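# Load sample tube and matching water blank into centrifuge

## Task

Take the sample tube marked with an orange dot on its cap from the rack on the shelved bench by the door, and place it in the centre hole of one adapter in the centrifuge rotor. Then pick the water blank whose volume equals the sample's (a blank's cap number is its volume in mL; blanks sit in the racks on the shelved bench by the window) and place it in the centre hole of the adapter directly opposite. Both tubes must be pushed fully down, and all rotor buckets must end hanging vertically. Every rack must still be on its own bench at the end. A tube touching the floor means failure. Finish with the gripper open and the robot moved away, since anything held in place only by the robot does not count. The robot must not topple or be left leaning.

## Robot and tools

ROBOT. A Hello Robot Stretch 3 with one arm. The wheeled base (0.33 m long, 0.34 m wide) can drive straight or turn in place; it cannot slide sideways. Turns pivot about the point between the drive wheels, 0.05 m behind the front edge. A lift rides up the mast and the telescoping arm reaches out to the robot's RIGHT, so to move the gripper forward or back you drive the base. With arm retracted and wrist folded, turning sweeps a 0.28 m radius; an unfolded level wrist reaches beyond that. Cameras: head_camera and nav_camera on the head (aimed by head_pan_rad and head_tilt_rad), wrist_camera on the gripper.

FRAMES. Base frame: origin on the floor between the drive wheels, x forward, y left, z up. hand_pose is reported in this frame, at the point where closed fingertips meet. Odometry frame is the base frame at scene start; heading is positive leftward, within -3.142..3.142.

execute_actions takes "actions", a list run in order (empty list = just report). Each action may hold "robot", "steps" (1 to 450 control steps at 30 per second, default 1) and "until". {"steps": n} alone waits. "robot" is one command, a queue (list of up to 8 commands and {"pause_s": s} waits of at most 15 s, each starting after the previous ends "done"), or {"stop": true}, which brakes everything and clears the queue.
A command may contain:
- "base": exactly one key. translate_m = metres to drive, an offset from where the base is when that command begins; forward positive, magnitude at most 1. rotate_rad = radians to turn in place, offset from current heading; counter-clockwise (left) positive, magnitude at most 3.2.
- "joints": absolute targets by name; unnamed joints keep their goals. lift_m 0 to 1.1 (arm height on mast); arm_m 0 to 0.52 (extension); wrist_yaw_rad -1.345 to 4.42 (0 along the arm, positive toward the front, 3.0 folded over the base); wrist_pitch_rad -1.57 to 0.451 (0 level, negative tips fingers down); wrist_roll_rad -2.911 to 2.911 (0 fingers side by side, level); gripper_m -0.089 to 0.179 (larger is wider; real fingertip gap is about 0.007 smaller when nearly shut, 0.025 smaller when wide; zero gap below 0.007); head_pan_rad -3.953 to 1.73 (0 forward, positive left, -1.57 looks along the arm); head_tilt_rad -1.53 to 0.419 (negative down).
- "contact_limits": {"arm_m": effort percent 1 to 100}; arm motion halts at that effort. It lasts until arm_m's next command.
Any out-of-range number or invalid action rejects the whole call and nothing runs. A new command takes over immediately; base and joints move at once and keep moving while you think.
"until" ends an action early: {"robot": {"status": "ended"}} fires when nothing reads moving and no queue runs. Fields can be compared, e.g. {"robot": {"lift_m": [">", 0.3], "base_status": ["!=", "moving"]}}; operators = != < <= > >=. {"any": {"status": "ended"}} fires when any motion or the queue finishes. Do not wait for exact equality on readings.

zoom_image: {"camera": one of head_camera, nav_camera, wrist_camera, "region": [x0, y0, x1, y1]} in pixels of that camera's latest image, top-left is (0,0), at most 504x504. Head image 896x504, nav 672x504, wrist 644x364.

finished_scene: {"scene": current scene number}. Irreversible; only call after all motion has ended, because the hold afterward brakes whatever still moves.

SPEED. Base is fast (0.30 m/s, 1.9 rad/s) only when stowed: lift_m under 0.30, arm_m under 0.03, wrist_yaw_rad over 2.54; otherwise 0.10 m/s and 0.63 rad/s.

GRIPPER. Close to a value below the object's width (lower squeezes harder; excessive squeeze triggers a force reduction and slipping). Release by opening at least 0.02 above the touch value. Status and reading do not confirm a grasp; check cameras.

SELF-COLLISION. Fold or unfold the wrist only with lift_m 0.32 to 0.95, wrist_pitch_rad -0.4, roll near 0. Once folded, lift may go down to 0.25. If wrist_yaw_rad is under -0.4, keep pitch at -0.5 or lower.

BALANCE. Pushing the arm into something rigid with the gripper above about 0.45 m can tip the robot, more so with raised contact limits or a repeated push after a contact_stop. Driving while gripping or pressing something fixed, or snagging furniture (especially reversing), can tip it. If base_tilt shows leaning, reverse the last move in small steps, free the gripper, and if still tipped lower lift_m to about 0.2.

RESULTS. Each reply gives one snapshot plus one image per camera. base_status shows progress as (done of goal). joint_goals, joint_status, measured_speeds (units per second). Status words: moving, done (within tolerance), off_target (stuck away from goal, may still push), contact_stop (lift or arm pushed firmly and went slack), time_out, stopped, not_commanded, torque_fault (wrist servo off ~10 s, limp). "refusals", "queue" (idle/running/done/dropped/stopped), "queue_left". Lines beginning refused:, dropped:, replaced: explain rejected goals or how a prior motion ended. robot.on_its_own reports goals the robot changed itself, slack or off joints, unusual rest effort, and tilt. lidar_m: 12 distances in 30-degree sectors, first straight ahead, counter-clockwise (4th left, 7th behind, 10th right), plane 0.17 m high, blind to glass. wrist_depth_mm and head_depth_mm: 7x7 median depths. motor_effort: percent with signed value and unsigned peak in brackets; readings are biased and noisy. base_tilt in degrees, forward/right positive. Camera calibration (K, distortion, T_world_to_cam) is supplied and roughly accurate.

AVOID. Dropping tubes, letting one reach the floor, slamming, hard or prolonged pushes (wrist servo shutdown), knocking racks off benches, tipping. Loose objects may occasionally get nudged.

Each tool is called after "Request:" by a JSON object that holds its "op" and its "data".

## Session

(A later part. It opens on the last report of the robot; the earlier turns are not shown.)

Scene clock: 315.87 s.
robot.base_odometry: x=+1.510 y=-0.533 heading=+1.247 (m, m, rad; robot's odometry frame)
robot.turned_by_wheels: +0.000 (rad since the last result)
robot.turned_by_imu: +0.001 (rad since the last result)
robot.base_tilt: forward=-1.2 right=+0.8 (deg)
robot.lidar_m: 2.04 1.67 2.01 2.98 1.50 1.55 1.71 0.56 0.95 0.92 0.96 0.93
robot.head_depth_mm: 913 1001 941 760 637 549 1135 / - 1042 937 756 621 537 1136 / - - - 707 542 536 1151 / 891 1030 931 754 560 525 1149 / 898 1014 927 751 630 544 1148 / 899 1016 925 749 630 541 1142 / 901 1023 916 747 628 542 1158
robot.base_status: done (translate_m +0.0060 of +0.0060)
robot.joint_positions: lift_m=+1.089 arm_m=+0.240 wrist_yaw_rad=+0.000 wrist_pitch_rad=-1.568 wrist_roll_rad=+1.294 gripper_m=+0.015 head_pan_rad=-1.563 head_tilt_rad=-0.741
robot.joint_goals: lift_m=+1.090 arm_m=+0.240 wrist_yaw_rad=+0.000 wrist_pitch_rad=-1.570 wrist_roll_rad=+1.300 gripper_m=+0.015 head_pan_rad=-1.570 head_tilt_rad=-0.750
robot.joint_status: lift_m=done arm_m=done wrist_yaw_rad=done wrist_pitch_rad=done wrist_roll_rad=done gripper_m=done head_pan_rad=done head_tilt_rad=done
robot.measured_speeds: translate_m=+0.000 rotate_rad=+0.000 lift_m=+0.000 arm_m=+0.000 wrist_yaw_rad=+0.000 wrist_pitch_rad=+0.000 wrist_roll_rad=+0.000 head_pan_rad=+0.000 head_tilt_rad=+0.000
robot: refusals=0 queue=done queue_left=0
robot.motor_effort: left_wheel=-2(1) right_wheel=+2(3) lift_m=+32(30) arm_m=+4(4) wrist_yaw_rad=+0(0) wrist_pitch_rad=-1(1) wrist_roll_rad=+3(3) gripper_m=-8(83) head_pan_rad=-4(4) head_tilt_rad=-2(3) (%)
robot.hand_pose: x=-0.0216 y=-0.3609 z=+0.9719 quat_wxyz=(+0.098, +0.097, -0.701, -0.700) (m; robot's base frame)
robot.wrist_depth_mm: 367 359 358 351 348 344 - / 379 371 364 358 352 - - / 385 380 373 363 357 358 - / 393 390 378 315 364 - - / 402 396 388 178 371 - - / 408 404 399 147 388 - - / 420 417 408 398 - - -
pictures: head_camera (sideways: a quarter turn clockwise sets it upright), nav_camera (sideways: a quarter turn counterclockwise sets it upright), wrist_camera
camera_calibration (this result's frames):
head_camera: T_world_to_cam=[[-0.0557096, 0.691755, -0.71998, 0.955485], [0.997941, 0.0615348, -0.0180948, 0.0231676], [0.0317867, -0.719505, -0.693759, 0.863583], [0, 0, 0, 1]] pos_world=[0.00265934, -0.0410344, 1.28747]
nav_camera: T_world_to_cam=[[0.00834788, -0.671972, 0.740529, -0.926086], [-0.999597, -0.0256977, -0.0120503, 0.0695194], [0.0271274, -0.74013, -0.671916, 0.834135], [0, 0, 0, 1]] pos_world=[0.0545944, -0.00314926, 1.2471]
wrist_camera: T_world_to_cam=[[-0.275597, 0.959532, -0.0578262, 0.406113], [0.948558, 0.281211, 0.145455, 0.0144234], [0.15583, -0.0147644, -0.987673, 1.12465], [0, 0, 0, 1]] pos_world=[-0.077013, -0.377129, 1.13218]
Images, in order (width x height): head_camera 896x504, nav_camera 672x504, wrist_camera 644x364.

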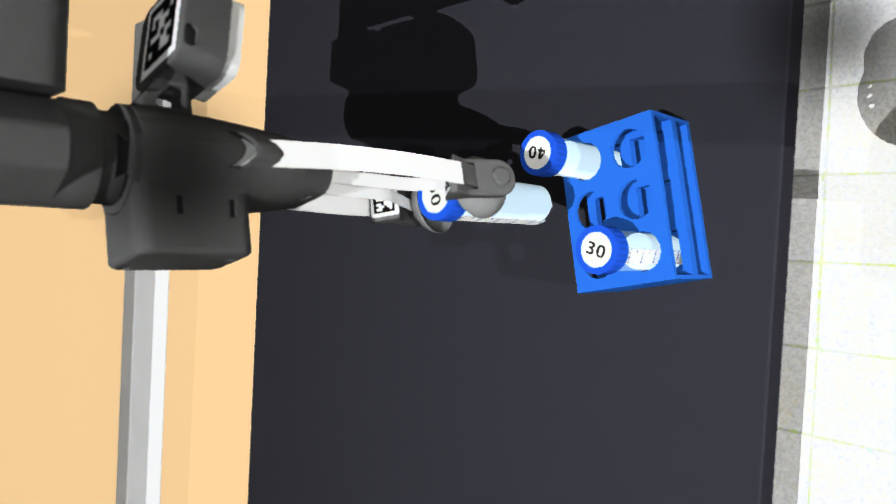

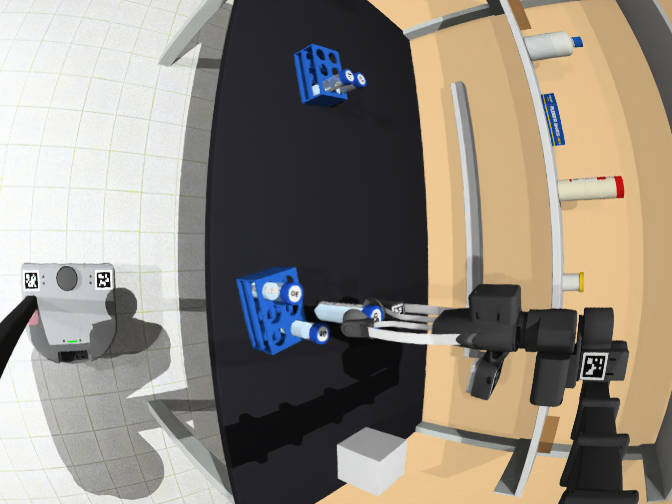

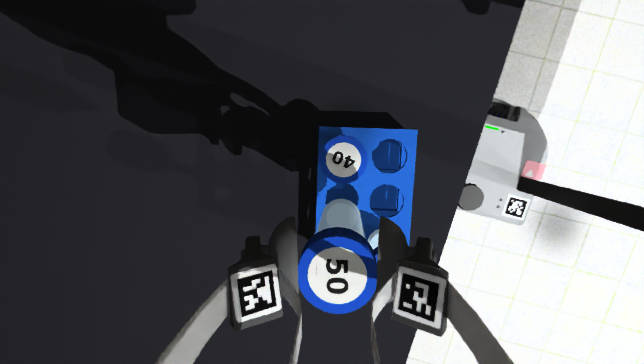

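Request:
{"op": "execute_actions", "data": {"actions": [{"robot":[{"base":{"translate_m":-0.008}},{"joints":{"arm_m":0,"wrist_roll_rad":0}},{"base":{"rotate_rad":-1.19}},{"base":{"translate_m":-1.0}},{"base":{"translate_m":-0.74}},{"base":{"rotate_rad":-0.40},"joints":{"head_tilt_rad":-0.85,"head_pan_rad":-1.4}}],"steps":450,"until":{"robot":{"status":"ended"}}},{"steps":450,"until":{"robot":{"status":"ended"}}}]}}

Scene clock: 353.97 s.
robot.base_odometry: x=-0.230 y=-0.640 heading=-0.343 (m, m, rad; robot's odometry frame)
robot.turned_by_wheels: -1.590 (rad since the last result)
robot.turned_by_imu: -1.594 (rad since the last result)
robot.base_tilt: forward=-1.3 right=+0.8 (deg)
robot.lidar_m: 1.89 2.44 2.17 2.06 2.13 1.52 1.36 1.56 0.38 0.37 0.38 0.50
robot.head_depth_mm: 804 885 - - - - 1103 / 830 901 849 - - - 1105 / 844 923 835 623 638 866 1085 / 858 938 805 622 660 863 1124 / 874 934 830 629 684 945 1131 / 880 902 851 636 712 1005 1130 / 1038 1158 750 647 745 1069 1131
robot.base_status: done (rotate_rad -0.3999 of -0.4000)
robot.joint_positions: lift_m=+1.089 arm_m=+0.000 wrist_yaw_rad=+0.000 wrist_pitch_rad=-1.568 wrist_roll_rad=+0.005 gripper_m=+0.015 head_pan_rad=-1.407 head_tilt_rad=-0.839
robot.joint_goals: lift_m=+1.090 arm_m=+0.000 wrist_yaw_rad=+0.000 wrist_pitch_rad=-1.570 wrist_roll_rad=+0.000 gripper_m=+0.015 head_pan_rad=-1.400 head_tilt_rad=-0.850
robot.joint_status: lift_m=done arm_m=done wrist_yaw_rad=done wrist_pitch_rad=done wrist_roll_rad=done gripper_m=done head_pan_rad=done head_tilt_rad=done
robot.measured_speeds: translate_m=+0.000 rotate_rad=+0.000 lift_m=+0.000 arm_m=+0.000 wrist_yaw_rad=+0.000 wrist_pitch_rad=+0.000 wrist_roll_rad=+0.000 head_pan_rad=+0.000 head_tilt_rad=+0.000
robot: refusals=0 queue=done queue_left=0
robot.motor_effort: left_wheel=+2(5) right_wheel=-2(7) lift_m=+31(31) arm_m=-5(5) wrist_yaw_rad=+0(0) wrist_pitch_rad=-1(1) wrist_roll_rad=-2(5) gripper_m=-8(8) head_pan_rad=+2(17) head_tilt_rad=-3(11) (%)
robot.hand_pose: x=-0.0216 y=-0.1219 z=+0.9719 quat_wxyz=(+0.499, +0.498, -0.501, -0.501) (m; robot's base frame)
robot.wrist_depth_mm: 571 557 568 588 615 - - / - 991 - - - - - / - - - - - - - / - - - - - - - / - - - 151 - - - / - - - 147 - - - / - - - - - - -
pictures: head_camera (sideways: a quarter turn clockwise sets it upright), nav_camera (sideways: a quarter turn counterclockwise sets it upright), wrist_camera
camera_calibration (this result's frames):
head_camera: T_world_to_cam=[[-0.173578, 0.741189, -0.648467, 0.863015], [0.975989, 0.217447, -0.012708, 0.0162866], [0.131588, -0.635103, -0.761136, 0.950599], [0, 0, 0, 1]] pos_world=[0.00881691, -0.0394698, 1.28338]
nav_camera: T_world_to_cam=[[0.124061, -0.731099, 0.670897, -0.836048], [-0.983652, -0.179551, -0.0137678, 0.0716565], [0.130526, -0.658221, -0.741423, 0.923903], [0, 0, 0, 1]] pos_world=[0.0536126, 0.0097649, 1.24689]
wrist_camera: T_world_to_cam=[[-0.998454, 0.00243384, -0.0555345, 0.0422354], [-0.00565008, 0.989424, 0.144945, 0.0134459], [0.0552999, 0.145035, -0.98788, 1.1457], [0, 0, 0, 1]] pos_world=[-0.0211108, -0.179572, 1.13221]
Images, in order (width x height): head_camera 896x504, nav_camera 672x504, wrist_camera 644x364.

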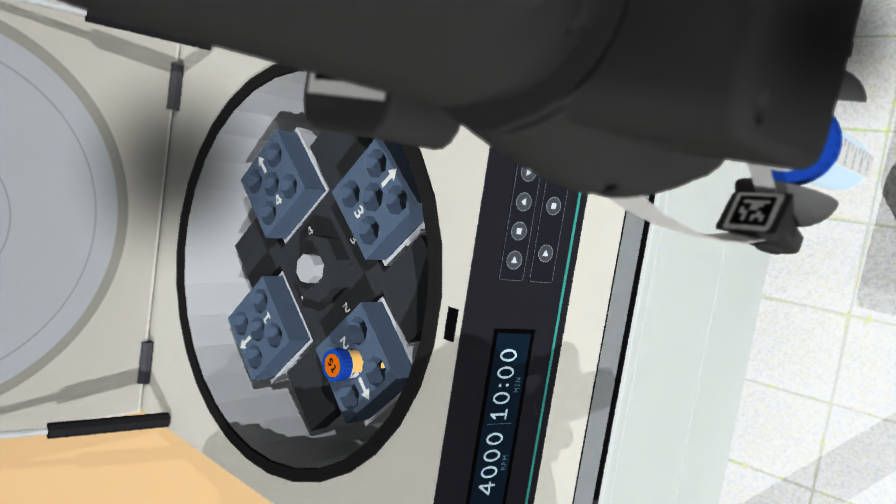

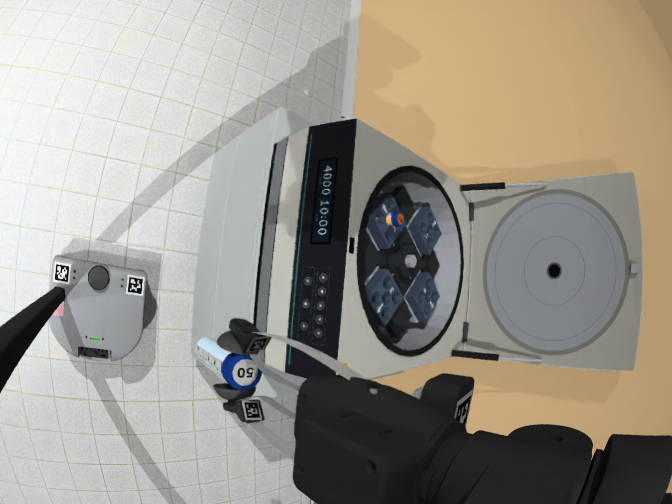

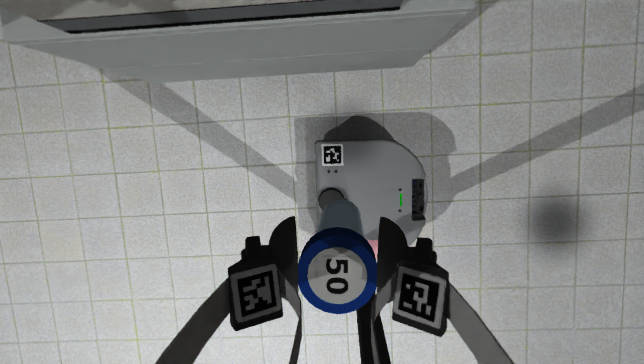

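Request:
{"op": "execute_actions", "data": {"actions": [{"robot":[{"base":{"translate_m":-0.19}},{"base":{"rotate_rad":-0.45}},{"base":{"translate_m":0.33}},{"base":{"rotate_rad":0.45},"joints":{"head_pan_rad":-1.57,"head_tilt_rad":-0.8}},{"joints":{"arm_m":0.49}}],"steps":450,"until":{"robot":{"status":"ended"}}},{"steps":300,"until":{"robot":{"status":"ended"}}}]}}

Scene clock: 373.67 s.
robot.base_odometry: x=-0.177 y=-0.811 heading=-0.343 (m, m, rad; robot's odometry frame)
robot.turned_by_wheels: +0.000 (rad since the last result)
robot.turned_by_imu: +0.003 (rad since the last result)
robot.base_tilt: forward=-1.1 right=+0.5 (deg)
robot.lidar_m: 1.81 2.46 2.32 2.21 2.28 1.67 1.45 0.32 0.23 0.22 0.23 0.30
robot.head_depth_mm: 689 813 852 659 555 514 661 / 691 797 796 762 551 514 659 / 721 751 816 728 616 516 660 / 695 803 845 702 623 519 670 / 696 804 838 716 622 520 678 / 701 806 813 722 612 522 688 / 704 794 770 739 546 525 695
robot.base_status: done (rotate_rad +0.4499 of +0.4500)
robot.joint_positions: lift_m=+1.089 arm_m=+0.490 wrist_yaw_rad=+0.000 wrist_pitch_rad=-1.568 wrist_roll_rad=+0.005 gripper_m=+0.015 head_pan_rad=-1.563 head_tilt_rad=-0.803
robot.joint_goals: lift_m=+1.090 arm_m=+0.490 wrist_yaw_rad=+0.000 wrist_pitch_rad=-1.570 wrist_roll_rad=+0.000 gripper_m=+0.015 head_pan_rad=-1.570 head_tilt_rad=-0.800
robot.joint_status: lift_m=done arm_m=done wrist_yaw_rad=done wrist_pitch_rad=done wrist_roll_rad=done gripper_m=done head_pan_rad=done head_tilt_rad=done
robot.measured_speeds: translate_m=+0.000 rotate_rad=+0.000 lift_m=+0.000 arm_m=+0.000 wrist_yaw_rad=+0.000 wrist_pitch_rad=+0.000 wrist_roll_rad=+0.000 head_pan_rad=+0.000 head_tilt_rad=+0.000
robot: refusals=0 queue=done queue_left=0
robot.motor_effort: left_wheel=-2(6) right_wheel=+3(7) lift_m=+32(32) arm_m=+5(4) wrist_yaw_rad=+0(1) wrist_pitch_rad=-1(1) wrist_roll_rad=-2(2) gripper_m=-8(8) head_pan_rad=-4(16) head_tilt_rad=+1(5) (%)
robot.hand_pose: x=-0.0216 y=-0.6111 z=+0.9719 quat_wxyz=(+0.499, +0.498, -0.502, -0.501) (m; robot's base frame)
robot.wrist_depth_mm: 320 316 315 307 306 302 912 / 327 322 382 396 309 308 - / 333 377 388 384 375 312 - / 343 392 389 387 431 319 - / 354 415 399 178 395 326 - / 362 420 407 147 384 334 - / 365 426 398 409 390 339 -
pictures: head_camera (sideways: a quarter turn clockwise sets it upright), nav_camera (sideways: a quarter turn counterclockwise sets it upright), wrist_camera
camera_calibration (this result's frames):
head_camera: T_world_to_cam=[[-0.0560157, 0.7355, -0.675205, 0.897138], [0.997935, 0.0625248, -0.0146815, 0.0187226], [0.0314188, -0.674633, -0.737484, 0.920452], [0, 0, 0, 1]] pos_world=[0.0026503, -0.0400477, 1.28485]
nav_camera: T_world_to_cam=[[0.0086648, -0.717042, 0.696976, -0.869327], [-0.999604, -0.0248696, -0.0131586, 0.0709613], [0.0267688, -0.696586, -0.716974, 0.89274], [0, 0, 0, 1]] pos_world=[0.0545681, 0.000290592, 1.24691]
wrist_camera: T_world_to_cam=[[-0.998452, 0.00294271, -0.0555345, 0.043749], [-0.00514581, 0.989426, 0.144945, 0.497519], [0.0553738, 0.145006, -0.98788, 1.21664], [0, 0, 0, 1]] pos_world=[-0.0211283, -0.668808, 1.13221]
Images, in order (width x height): head_camera 896x504, nav_camera 672x504, wrist_camera 644x364.

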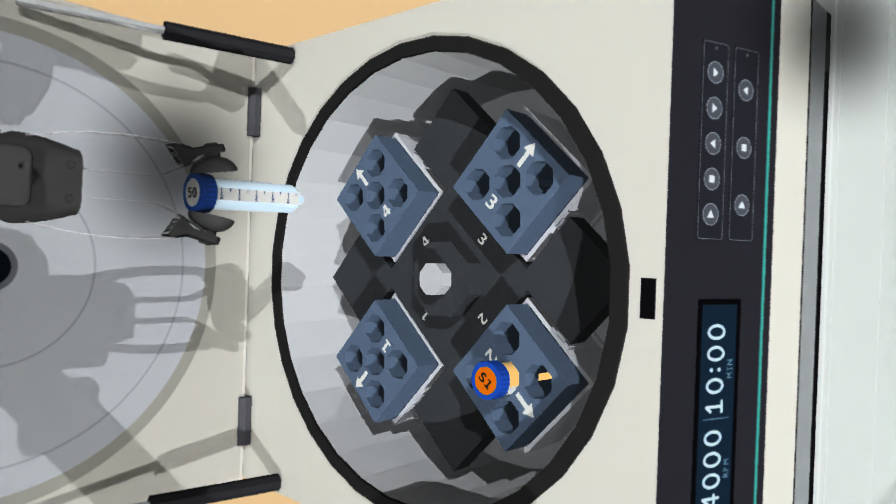

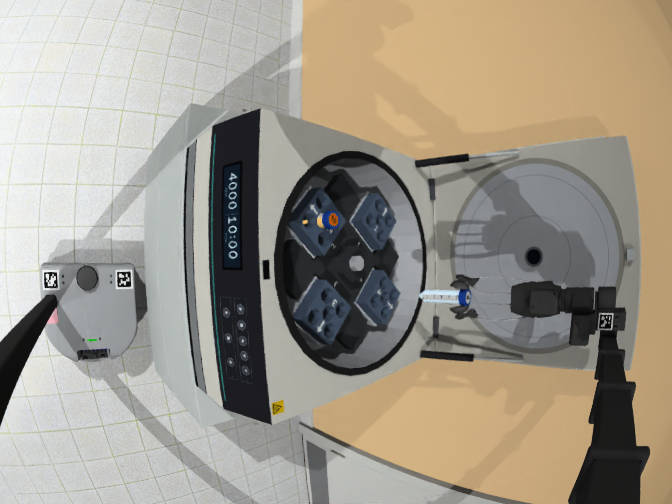

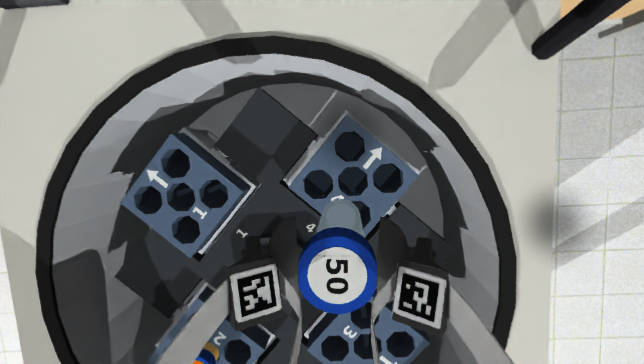

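Request:
{"op": "execute_actions", "data": {"actions": [{"robot":[{"base":{"translate_m":-0.015},"joints":{"arm_m":0.508}},{"joints":{"lift_m":1.0}}],"steps":300,"until":{"robot":{"status":"ended"}}}]}}

Request:
{"op": "zoom_image", "data": {"camera": "wrist_camera", "region": [220,110,460,290]}}

Request:
{"op": "zoom_image", "data": {"camera": "head_camera", "region": [200,100,480,280]}}

Scene clock: 381.80 s.
robot.base_odometry: x=-0.191 y=-0.806 heading=-0.343 (m, m, rad; robot's odometry frame)
robot.turned_by_wheels: +0.000 (rad since the last result)
robot.turned_by_imu: +0.001 (rad since the last result)
robot.base_tilt: forward=-1.2 right=+0.6 (deg)
robot.lidar_m: 1.82 2.48 2.31 2.21 2.27 1.76 1.43 0.32 0.23 0.22 0.23 0.30
robot.head_depth_mm: 694 897 1035 648 556 515 662 / 704 796 787 760 554 516 660 / - 815 785 730 607 517 663 / 696 803 840 709 629 518 672 / 699 804 846 705 622 521 680 / 700 804 812 723 614 522 688 / 705 809 790 741 547 524 697
robot.base_status: done (translate_m -0.0150 of -0.0150)
robot.joint_positions: lift_m=+1.001 arm_m=+0.508 wrist_yaw_rad=+0.000 wrist_pitch_rad=-1.568 wrist_roll_rad=+0.005 gripper_m=+0.015 head_pan_rad=-1.563 head_tilt_rad=-0.803
robot.joint_goals: lift_m=+1.000 arm_m=+0.508 wrist_yaw_rad=+0.000 wrist_pitch_rad=-1.570 wrist_roll_rad=+0.000 gripper_m=+0.015 head_pan_rad=-1.570 head_tilt_rad=-0.800
robot.joint_status: lift_m=done arm_m=done wrist_yaw_rad=done wrist_pitch_rad=done wrist_roll_rad=done gripper_m=done head_pan_rad=done head_tilt_rad=done
robot.measured_speeds: translate_m=+0.000 rotate_rad=+0.000 lift_m=+0.000 arm_m=+0.000 wrist_yaw_rad=+0.000 wrist_pitch_rad=+0.000 wrist_roll_rad=+0.000 head_pan_rad=+0.000 head_tilt_rad=+0.000
robot: refusals=0 queue=done queue_left=0
robot.motor_effort: left_wheel=-1(4) right_wheel=+2(5) lift_m=+12(32) arm_m=+4(4) wrist_yaw_rad=+0(1) wrist_pitch_rad=-1(1) wrist_roll_rad=-2(2) gripper_m=-8(8) head_pan_rad=-3(3) head_tilt_rad=+2(1) (%)
robot.hand_pose: x=-0.0216 y=-0.6291 z=+0.8829 quat_wxyz=(+0.499, +0.498, -0.502, -0.501) (m; robot's base frame)
robot.wrist_depth_mm: 233 229 225 224 220 218 214 / 235 262 321 261 224 222 220 / 277 359 301 412 261 225 224 / 312 300 305 276 358 229 229 / 311 288 312 178 400 237 235 / 346 309 318 146 312 272 240 / 334 329 301 319 318 263 245
pictures: head_camera (sideways: a quarter turn clockwise sets it upright), nav_camera (sideways: a quarter turn counterclockwise sets it upright), wrist_camera
camera_calibration (this result's frames):
head_camera: T_world_to_cam=[[-0.0560157, 0.7355, -0.675205, 0.897138], [0.997935, 0.0625248, -0.0146815, 0.0187226], [0.0314188, -0.674633, -0.737484, 0.920452], [0, 0, 0, 1]] pos_world=[0.0026503, -0.0400477, 1.28485]
nav_camera: T_world_to_cam=[[0.0086648, -0.717042, 0.696976, -0.869327], [-0.999604, -0.0248696, -0.0131586, 0.0709613], [0.0267688, -0.696586, -0.716974, 0.89274], [0, 0, 0, 1]] pos_world=[0.0545681, 0.000290592, 1.24691]
wrist_camera: T_world_to_cam=[[-0.998452, 0.00294264, -0.0555345, 0.0388631], [-0.00514588, 0.989426, 0.144945, 0.528214], [0.0553738, 0.145006, -0.98788, 1.13139], [0, 0, 0, 1]] pos_world=[-0.0211283, -0.686803, 1.04327]
Images, in order (width x height): head_camera 896x504, nav_camera 672x504, wrist_camera 644x364.

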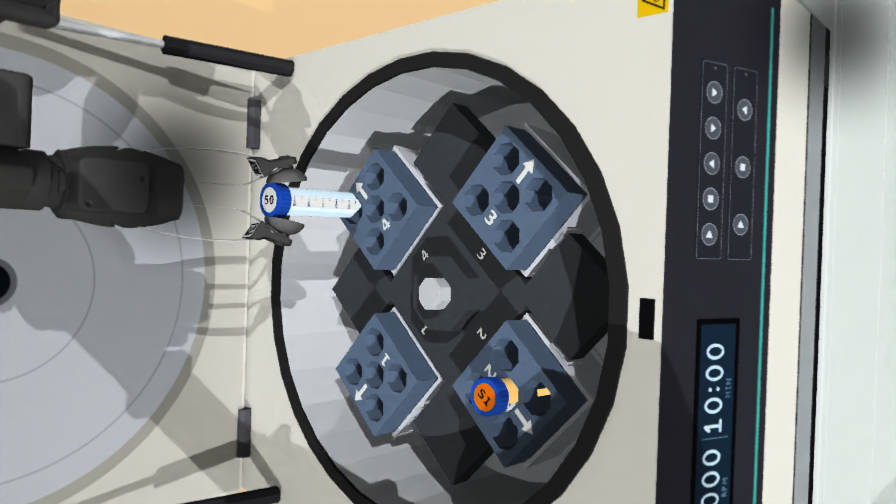

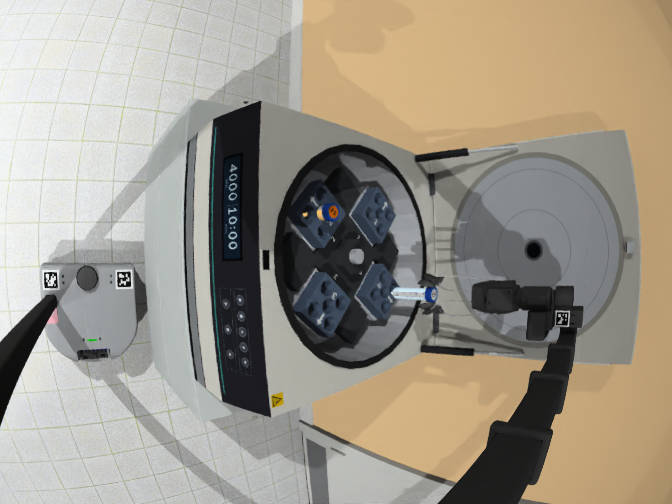

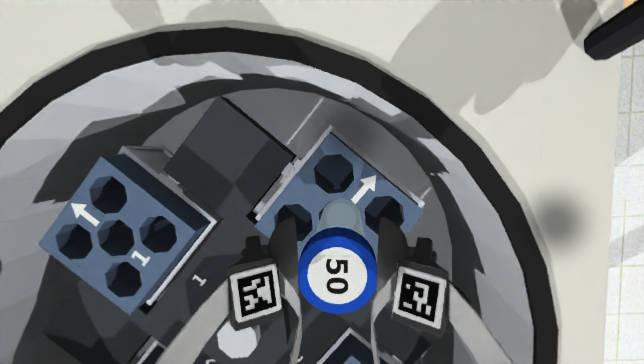

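Region (220, 110, 460, 290) of wrist_camera's 644x364 image, scaled by 2.100; it fills the top 378 rows of this view, and the rest is white.

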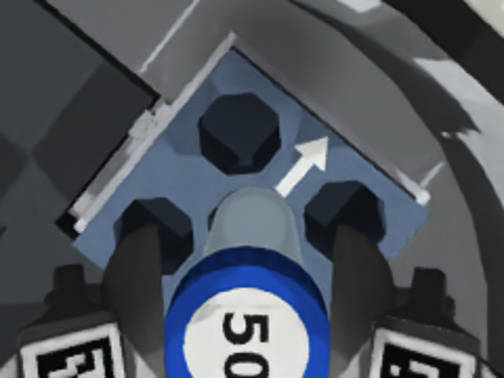

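Region (200, 100, 480, 280) of head_camera's 896x504 image, scaled by 1.800, with more detail than that image has; it fills the top 324 rows of this view, and the rest is white.

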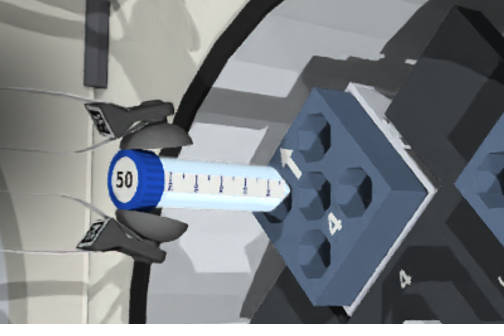

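Request:
{"op": "execute_actions", "data": {"actions": [{"robot":[{"joints":{"arm_m":0.502}},{"joints":{"lift_m":0.955}}],"steps":300,"until":{"robot":{"status":"ended"}}}]}}

Request:
{"op": "zoom_image", "data": {"camera": "head_camera", "region": [200,100,480,280]}}

Scene clock: 388.37 s.
robot.base_odometry: x=-0.191 y=-0.806 heading=-0.343 (m, m, rad; robot's odometry frame)
robot.turned_by_wheels: +0.000 (rad since the last result)
robot.turned_by_imu: +0.001 (rad since the last result)
robot.base_tilt: forward=-1.4 right=+0.6 (deg)
robot.lidar_m: 1.82 2.47 2.31 2.21 2.28 1.75 1.43 0.32 0.23 0.22 0.23 0.30
robot.head_depth_mm: - 812 1040 648 555 515 660 / 721 797 786 760 554 515 659 / - 834 800 727 607 517 662 / 696 805 843 712 629 518 672 / 697 805 842 704 622 521 680 / 701 811 812 724 615 522 688 / 702 811 788 739 547 524 697
robot.base_status: done (translate_m -0.0150 of -0.0150)
robot.joint_positions: lift_m=+0.956 arm_m=+0.502 wrist_yaw_rad=+0.000 wrist_pitch_rad=-1.568 wrist_roll_rad=+0.005 gripper_m=+0.015 head_pan_rad=-1.563 head_tilt_rad=-0.803
robot.joint_goals: lift_m=+0.955 arm_m=+0.502 wrist_yaw_rad=+0.000 wrist_pitch_rad=-1.570 wrist_roll_rad=+0.000 gripper_m=+0.015 head_pan_rad=-1.570 head_tilt_rad=-0.800
robot.joint_status: lift_m=done arm_m=done wrist_yaw_rad=done wrist_pitch_rad=done wrist_roll_rad=done gripper_m=done head_pan_rad=done head_tilt_rad=done
robot.measured_speeds: translate_m=+0.000 rotate_rad=+0.000 lift_m=+0.000 arm_m=+0.000 wrist_yaw_rad=+0.000 wrist_pitch_rad=+0.000 wrist_roll_rad=+0.000 head_pan_rad=+0.000 head_tilt_rad=+0.000
robot: refusals=0 queue=done queue_left=0
robot.motor_effort: left_wheel=-1(1) right_wheel=+2(2) lift_m=+12(18) arm_m=-5(6) wrist_yaw_rad=+1(1) wrist_pitch_rad=-1(1) wrist_roll_rad=-2(2) gripper_m=-8(8) head_pan_rad=-4(4) head_tilt_rad=+1(1) (%)
robot.hand_pose: x=-0.0216 y=-0.6239 z=+0.8379 quat_wxyz=(+0.499, +0.498, -0.502, -0.501) (m; robot's base frame)
robot.wrist_depth_mm: 185 187 186 178 179 176 174 / 225 277 308 294 178 179 177 / 282 331 253 364 294 181 180 / 250 261 258 230 313 189 184 / 245 249 265 184 283 245 187 / 253 269 271 147 265 277 190 / 284 278 252 271 267 263 194
pictures: head_camera (sideways: a quarter turn clockwise sets it upright), nav_camera (sideways: a quarter turn counterclockwise sets it upright), wrist_camera
camera_calibration (this result's frames):
head_camera: T_world_to_cam=[[-0.0560156, 0.7355, -0.675205, 0.897138], [0.997935, 0.0625247, -0.0146815, 0.0187226], [0.0314187, -0.674633, -0.737484, 0.920452], [0, 0, 0, 1]] pos_world=[0.0026503, -0.0400477, 1.28485]
nav_camera: T_world_to_cam=[[0.00866471, -0.717042, 0.696976, -0.869327], [-0.999604, -0.0248695, -0.0131586, 0.0709613], [0.0267687, -0.696586, -0.716974, 0.89274], [0, 0, 0, 1]] pos_world=[0.0545681, 0.000290586, 1.24691]
wrist_camera: T_world_to_cam=[[-0.998452, 0.0029413, -0.0555345, 0.0363478], [-0.00514721, 0.989426, 0.144945, 0.529524], [0.0553736, 0.145006, -0.98788, 1.08617], [0, 0, 0, 1]] pos_world=[-0.0211282, -0.681534, 0.998276]
Images, in order (width x height): head_camera 896x504, nav_camera 672x504, wrist_camera 644x364.

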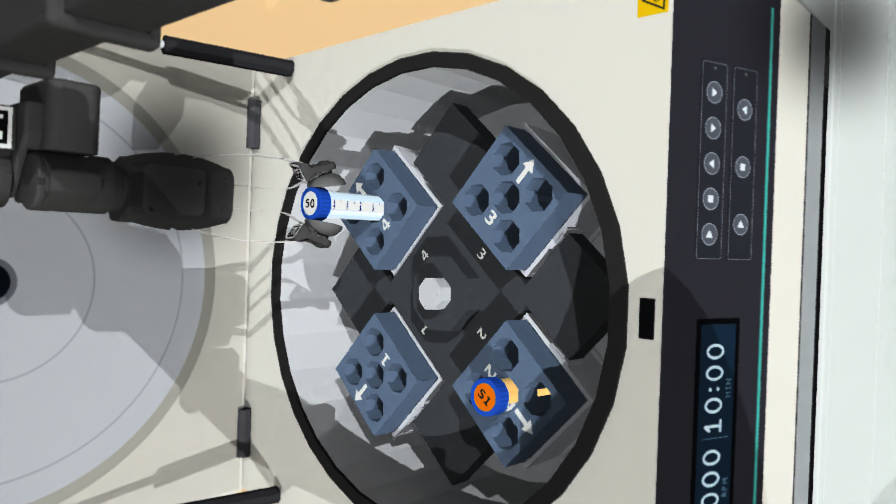

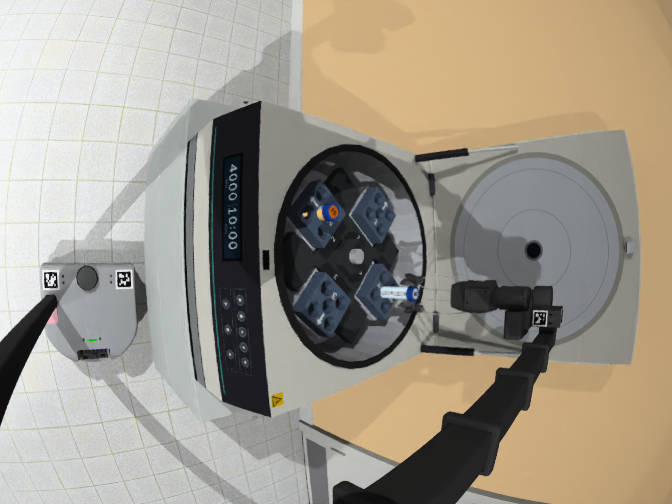

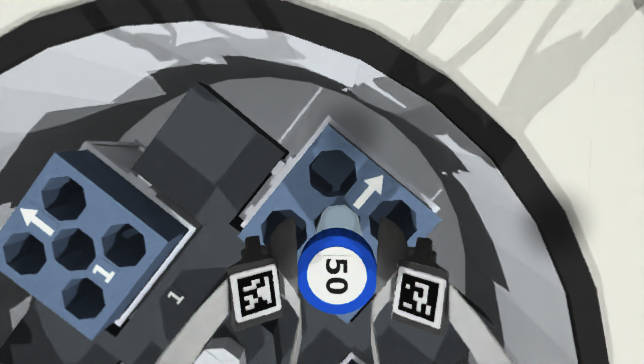

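Region (200, 100, 480, 280) of head_camera's 896x504 image, scaled by 1.800, with more detail than that image has; it fills the top 324 rows of this view, and the rest is white.

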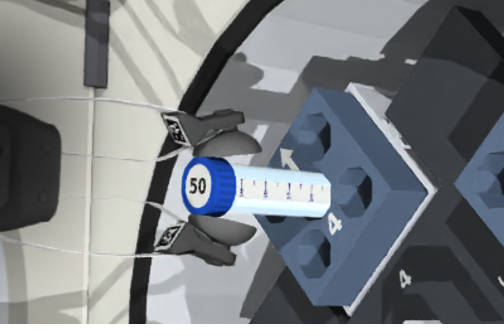

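Entering. Down, release, press.

Request:
{"op": "execute_actions", "data": {"actions": [{"robot":{"joints":{"lift_m":0.895}},"steps":200,"until":{"robot":{"status":"ended"}}},{"robot":[{"joints":{"lift_m":0.912}},{"joints":{"gripper_m":0.07}},{"pause_s":1},{"joints":{"lift_m":0.99}},{"joints":{"gripper_m":0.0}}],"steps":450,"until":{"robot":{"status":"ended"}}}]}}

Scene clock: 401.70 s.
robot.base_odometry: x=-0.191 y=-0.806 heading=-0.343 (m, m, rad; robot's odometry frame)
robot.turned_by_wheels: +0.000 (rad since the last result)
robot.turned_by_imu: +0.002 (rad since the last result)
robot.base_tilt: forward=-1.2 right=+0.8 (deg)
robot.lidar_m: 1.82 2.47 2.31 2.21 2.27 1.75 1.43 0.32 0.23 0.22 0.23 0.30
robot.head_depth_mm: 693 897 1036 648 554 515 662 / 714 797 788 758 555 516 661 / - 824 812 730 606 517 661 / 695 804 843 710 627 518 671 / 697 804 841 704 621 520 679 / 699 808 810 722 612 521 687 / 703 811 789 743 546 524 697
robot.base_status: done (translate_m -0.0150 of -0.0150)
robot.joint_positions: lift_m=+0.989 arm_m=+0.502 wrist_yaw_rad=+0.001 wrist_pitch_rad=-1.571 wrist_roll_rad=+0.001 gripper_m=+0.000 head_pan_rad=-1.563 head_tilt_rad=-0.803
robot.joint_goals: lift_m=+0.990 arm_m=+0.502 wrist_yaw_rad=+0.000 wrist_pitch_rad=-1.570 wrist_roll_rad=+0.000 gripper_m=+0.000 head_pan_rad=-1.570 head_tilt_rad=-0.800
robot.joint_status: lift_m=done arm_m=done wrist_yaw_rad=done wrist_pitch_rad=done wrist_roll_rad=done gripper_m=done head_pan_rad=done head_tilt_rad=done
robot.measured_speeds: translate_m=+0.000 rotate_rad=+0.000 lift_m=+0.000 arm_m=+0.000 wrist_yaw_rad=+0.000 wrist_pitch_rad=+0.000 wrist_roll_rad=+0.000 head_pan_rad=+0.000 head_tilt_rad=+0.000
robot: refusals=0 queue=done queue_left=0
robot.motor_effort: left_wheel=-1(1) right_wheel=+1(4) lift_m=+31(32) arm_m=-5(5) wrist_yaw_rad=-2(2) wrist_pitch_rad=+0(5) wrist_roll_rad=+0(2) gripper_m=-2(82) head_pan_rad=-4(4) head_tilt_rad=+1(1) (%)
robot.hand_pose: x=-0.0217 y=-0.6230 z=+0.8720 quat_wxyz=(+0.500, +0.500, -0.499, -0.501) (m; robot's base frame)
robot.wrist_depth_mm: 222 217 213 212 210 208 206 / 228 280 328 301 212 211 209 / 289 352 288 395 298 215 213 / 300 287 293 263 343 218 218 / 290 277 299 270 386 244 223 / 337 305 303 - 294 279 227 / 324 318 291 308 305 284 232
pictures: head_camera (sideways: a quarter turn clockwise sets it upright), nav_camera (sideways: a quarter turn counterclockwise sets it upright), wrist_camera
replaced: robot.lift_m: its motion had ended contact_stop
camera_calibration (this result's frames):
head_camera: T_world_to_cam=[[-0.0560142, 0.73536, -0.675358, 0.897337], [0.997935, 0.0625212, -0.0146929, 0.0187375], [0.0314196, -0.674786, -0.737344, 0.92027], [0, 0, 0, 1]] pos_world=[0.0026503, -0.0400513, 1.28485]
nav_camera: T_world_to_cam=[[0.00866327, -0.716898, 0.697125, -0.869521], [-0.999604, -0.0248718, -0.013155, 0.0709566], [0.0267695, -0.696735, -0.716829, 0.892552], [0, 0, 0, 1]] pos_world=[0.0545682, 0.000279158, 1.24691]
wrist_camera: T_world_to_cam=[[-0.998454, -0.00224474, -0.0555314, 0.0349683], [-0.0104613, 0.988914, 0.14812, 0.52054], [0.0545833, 0.148472, -0.987409, 1.12139], [0, 0, 0, 1]] pos_world=[-0.0208496, -0.681186, 1.03211]
Images, in order (width x height): head_camera 896x504, nav_camera 672x504, wrist_camera 644x364.

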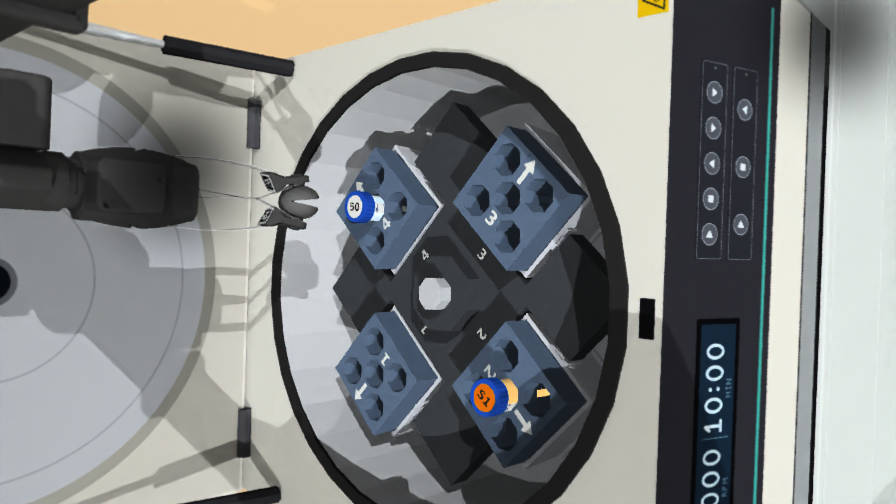

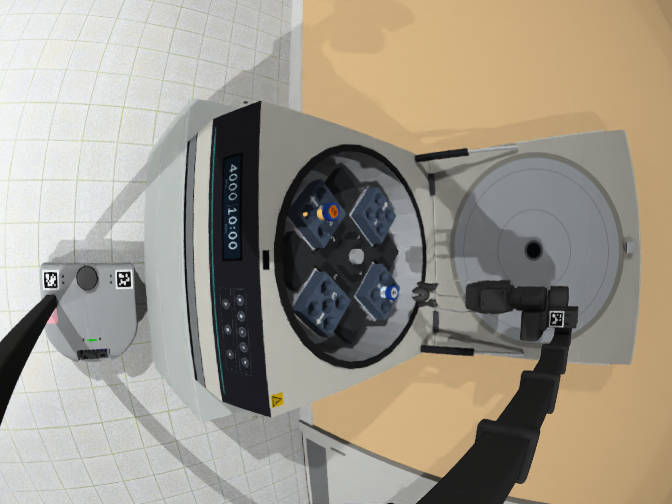

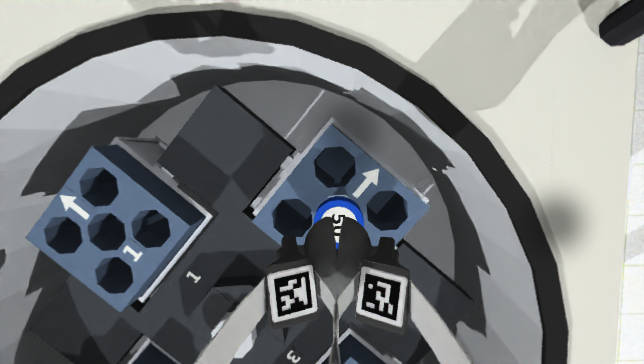

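Request:
{"op": "execute_actions", "data": {"actions": [{"robot":{"joints":{"lift_m":0.90}},"steps":200,"until":{"robot":{"status":"ended"}}},{"robot":[{"joints":{"lift_m":1.05}},{"joints":{"arm_m":0.3}}],"steps":450,"until":{"robot":{"status":"ended"}}}]}}

Request:
{"op": "zoom_image", "data": {"camera": "head_camera", "region": [300,100,620,480]}}

Scene clock: 410.47 s.
robot.base_odometry: x=-0.191 y=-0.806 heading=-0.343 (m, m, rad; robot's odometry frame)
robot.turned_by_wheels: +0.000 (rad since the last result)
robot.turned_by_imu: -0.003 (rad since the last result)
robot.base_tilt: forward=-1.4 right=+0.6 (deg)
robot.lidar_m: 1.82 2.47 2.31 2.21 2.28 1.66 1.43 0.32 0.23 0.22 0.23 0.30
robot.head_depth_mm: 717 898 1037 661 555 515 661 / 706 812 784 753 554 515 659 / - - 822 714 606 517 658 / 695 802 847 716 623 518 664 / 699 802 843 701 622 520 671 / 700 805 816 726 615 521 680 / 703 807 789 751 548 522 687
robot.base_status: done (translate_m -0.0150 of -0.0150)
robot.joint_positions: lift_m=+1.049 arm_m=+0.300 wrist_yaw_rad=+0.001 wrist_pitch_rad=-1.570 wrist_roll_rad=+0.001 gripper_m=+0.000 head_pan_rad=-1.564 head_tilt_rad=-0.801
robot.joint_goals: lift_m=+1.050 arm_m=+0.300 wrist_yaw_rad=+0.000 wrist_pitch_rad=-1.570 wrist_roll_rad=+0.000 gripper_m=+0.000 head_pan_rad=-1.570 head_tilt_rad=-0.800
robot.joint_status: lift_m=done arm_m=done wrist_yaw_rad=done wrist_pitch_rad=done wrist_roll_rad=done gripper_m=done head_pan_rad=done head_tilt_rad=done
robot.measured_speeds: translate_m=+0.000 rotate_rad=+0.000 lift_m=+0.000 arm_m=+0.000 wrist_yaw_rad=+0.000 wrist_pitch_rad=+0.000 wrist_roll_rad=+0.000 head_pan_rad=+0.000 head_tilt_rad=+0.000
robot: refusals=0 queue=done queue_left=0
robot.motor_effort: left_wheel=+0(9) right_wheel=+1(19) lift_m=+31(33) arm_m=-5(7) wrist_yaw_rad=-1(1) wrist_pitch_rad=+0(5) wrist_roll_rad=-1(1) gripper_m=-1(5) head_pan_rad=-3(3) head_tilt_rad=+0(1) (%)
robot.hand_pose: x=-0.0216 y=-0.4214 z=+0.9319 quat_wxyz=(+0.500, +0.500, -0.500, -0.500) (m; robot's base frame)
robot.wrist_depth_mm: 354 316 336 322 375 266 - / 355 347 320 337 335 273 - / 356 350 345 344 387 275 - / 358 331 352 325 364 279 - / 327 352 364 359 334 285 - / 313 347 395 - 293 290 - / 319 317 312 304 303 296 -
pictures: head_camera (sideways: a quarter turn clockwise sets it upright), nav_camera (sideways: a quarter turn counterclockwise sets it upright), wrist_camera
replaced: robot.lift_m: its motion had ended contact_stop
camera_calibration (this result's frames):
head_camera: T_world_to_cam=[[-0.0554235, 0.733942, -0.676947, 0.899404], [0.997985, 0.0617011, -0.0148117, 0.0188919], [0.0308975, -0.676404, -0.735883, 0.918373], [0, 0, 0, 1]] pos_world=[0.00261892, -0.0400853, 1.28494]
nav_camera: T_world_to_cam=[[0.00808682, -0.715395, 0.698673, -0.871536], [-0.999623, -0.0241107, -0.0131176, 0.0709081], [0.0262298, -0.698304, -0.71532, 0.890593], [0, 0, 0, 1]] pos_world=[0.0545692, 0.000121977, 1.24691]
wrist_camera: T_world_to_cam=[[-0.998455, -0.00189139, -0.0555298, 0.0389086], [-0.0100373, 0.989117, 0.146786, 0.31362], [0.0546478, 0.147117, -0.987608, 1.15028], [0, 0, 0, 1]] pos_world=[-0.0208641, -0.479359, 1.09215]
Images, in order (width x height): head_camera 896x504, nav_camera 672x504, wrist_camera 644x364.

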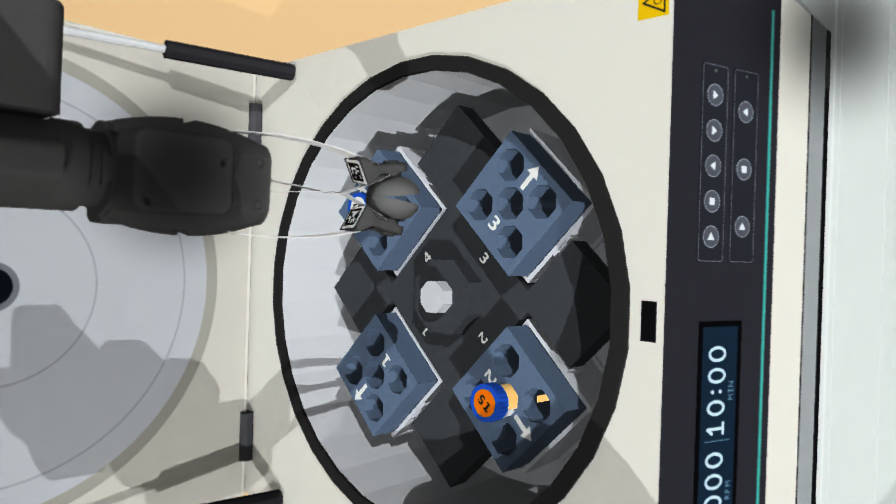

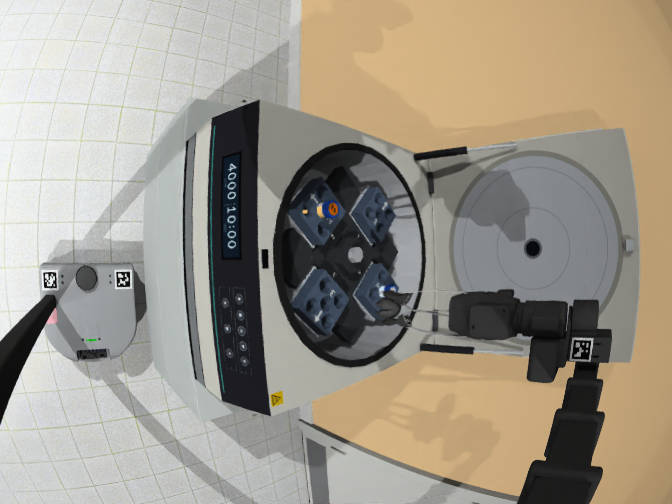

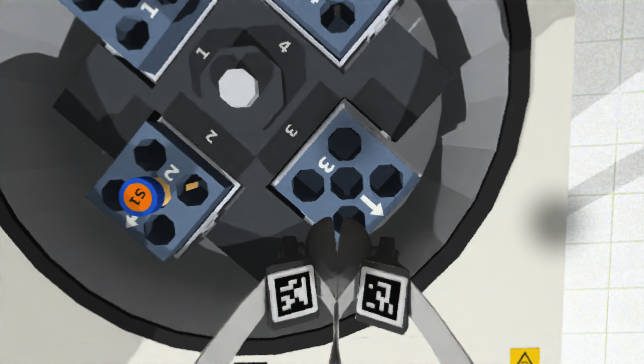

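Region (300, 100, 620, 480) of head_camera's 896x504 image, scaled by 1.326, with more detail than that image has; it fills the left 424 columns of this view, and the rest is white.

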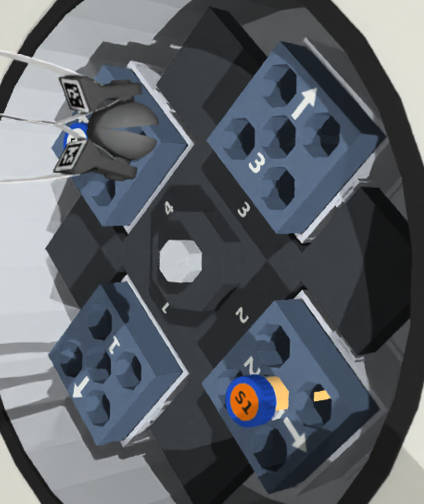

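Pressed. Retract and move clear, then check.

Request:
{"op": "execute_actions", "data": {"actions": [{"robot":[{"joints":{"arm_m":0.0,"lift_m":1.09}},{"base":{"translate_m":-0.2},"joints":{"head_pan_rad":-1.3}}],"steps":450,"until":{"robot":{"status":"ended"}}}]}}

Scene clock: 419.43 s.
robot.base_odometry: x=-0.380 y=-0.738 heading=-0.343 (m, m, rad; robot's odometry frame)
robot.turned_by_wheels: +0.000 (rad since the last result)
robot.turned_by_imu: +0.001 (rad since the last result)
robot.base_tilt: forward=-1.2 right=+0.6 (deg)
robot.lidar_m: 2.02 2.62 2.31 2.20 1.77 1.74 1.23 1.36 0.24 0.23 0.23 0.31
robot.head_depth_mm: 672 862 1020 - - - - / 691 787 781 666 585 - - / 710 815 821 749 553 517 674 / 731 840 850 729 553 535 703 / 752 867 866 719 550 556 791 / 771 878 832 714 549 578 910 / 792 901 838 680 558 620 1057
robot.base_status: done (translate_m -0.2000 of -0.2000)
robot.joint_positions: lift_m=+1.089 arm_m=+0.000 wrist_yaw_rad=+0.001 wrist_pitch_rad=-1.570 wrist_roll_rad=+0.001 gripper_m=+0.000 head_pan_rad=-1.307 head_tilt_rad=-0.801
robot.joint_goals: lift_m=+1.090 arm_m=+0.000 wrist_yaw_rad=+0.000 wrist_pitch_rad=-1.570 wrist_roll_rad=+0.000 gripper_m=+0.000 head_pan_rad=-1.300 head_tilt_rad=-0.800
robot.joint_status: lift_m=done arm_m=done wrist_yaw_rad=done wrist_pitch_rad=done wrist_roll_rad=done gripper_m=done head_pan_rad=done head_tilt_rad=done
robot.measured_speeds: translate_m=+0.000 rotate_rad=+0.000 lift_m=+0.000 arm_m=+0.000 wrist_yaw_rad=+0.000 wrist_pitch_rad=+0.000 wrist_roll_rad=+0.000 head_pan_rad=+0.000 head_tilt_rad=+0.000
robot: refusals=0 queue=done queue_left=0
robot.motor_effort: left_wheel=+0(5) right_wheel=+1(3) lift_m=+31(33) arm_m=-5(5) wrist_yaw_rad=-1(1) wrist_pitch_rad=+0(0) wrist_roll_rad=+0(0) gripper_m=-1(2) head_pan_rad=+3(22) head_tilt_rad=+0(0) (%)
robot.hand_pose: x=-0.0216 y=-0.1215 z=+0.9719 quat_wxyz=(+0.500, +0.500, -0.500, -0.500) (m; robot's base frame)
robot.wrist_depth_mm: 322 318 315 341 - - - / 367 372 377 453 - - - / 797 989 - - - - - / - - - - - - - / - - - - - - - / - - - - - - - / - - - - - - -
pictures: head_camera (sideways: a quarter turn clockwise sets it upright), nav_camera (sideways: a quarter turn counterclockwise sets it upright), wrist_camera
camera_calibration (this result's frames):
head_camera: T_world_to_cam=[[-0.240108, 0.695766, -0.676947, 0.900531], [0.949547, 0.313276, -0.0148117, 0.0191873], [0.201766, -0.646349, -0.735883, 0.91733], [0, 0, 0, 1]] pos_world=[0.0129193, -0.0396541, 1.28494]
nav_camera: T_world_to_cam=[[0.189612, -0.689857, 0.698673, -0.872644], [-0.960684, -0.277335, -0.0131176, 0.0706705], [0.202816, -0.668717, -0.71532, 0.889516], [0, 0, 0, 1]] pos_world=[0.0529472, 0.0124346, 1.24691]
wrist_camera: T_world_to_cam=[[-0.998455, -0.00189205, -0.0555297, 0.0416971], [-0.0100329, 0.989131, 0.146696, 0.0111665], [0.0546485, 0.147026, -0.987622, 1.14567], [0, 0, 0, 1]] pos_world=[-0.0208643, -0.179409, 1.13216]
Images, in order (width x height): head_camera 896x504, nav_camera 672x504, wrist_camera 644x364.

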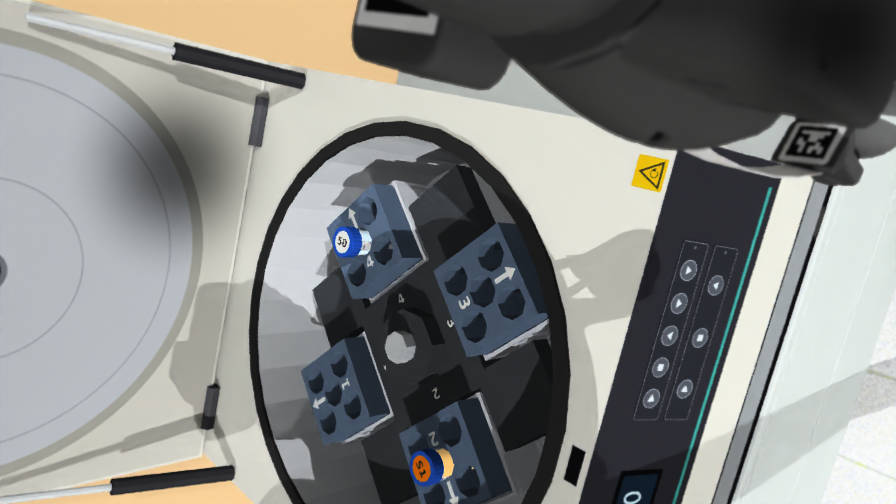

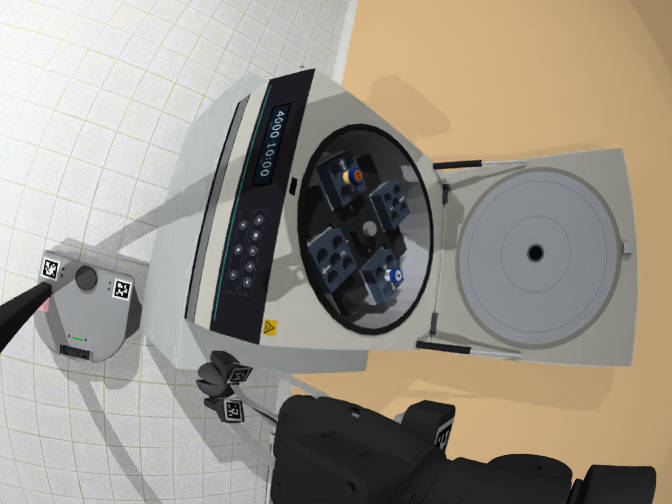

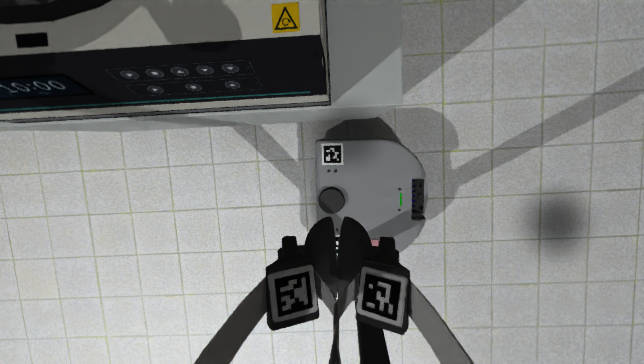

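Request:
{"op": "finished_scene", "data": {"scene": 1}}

The scene is finished: the task was done.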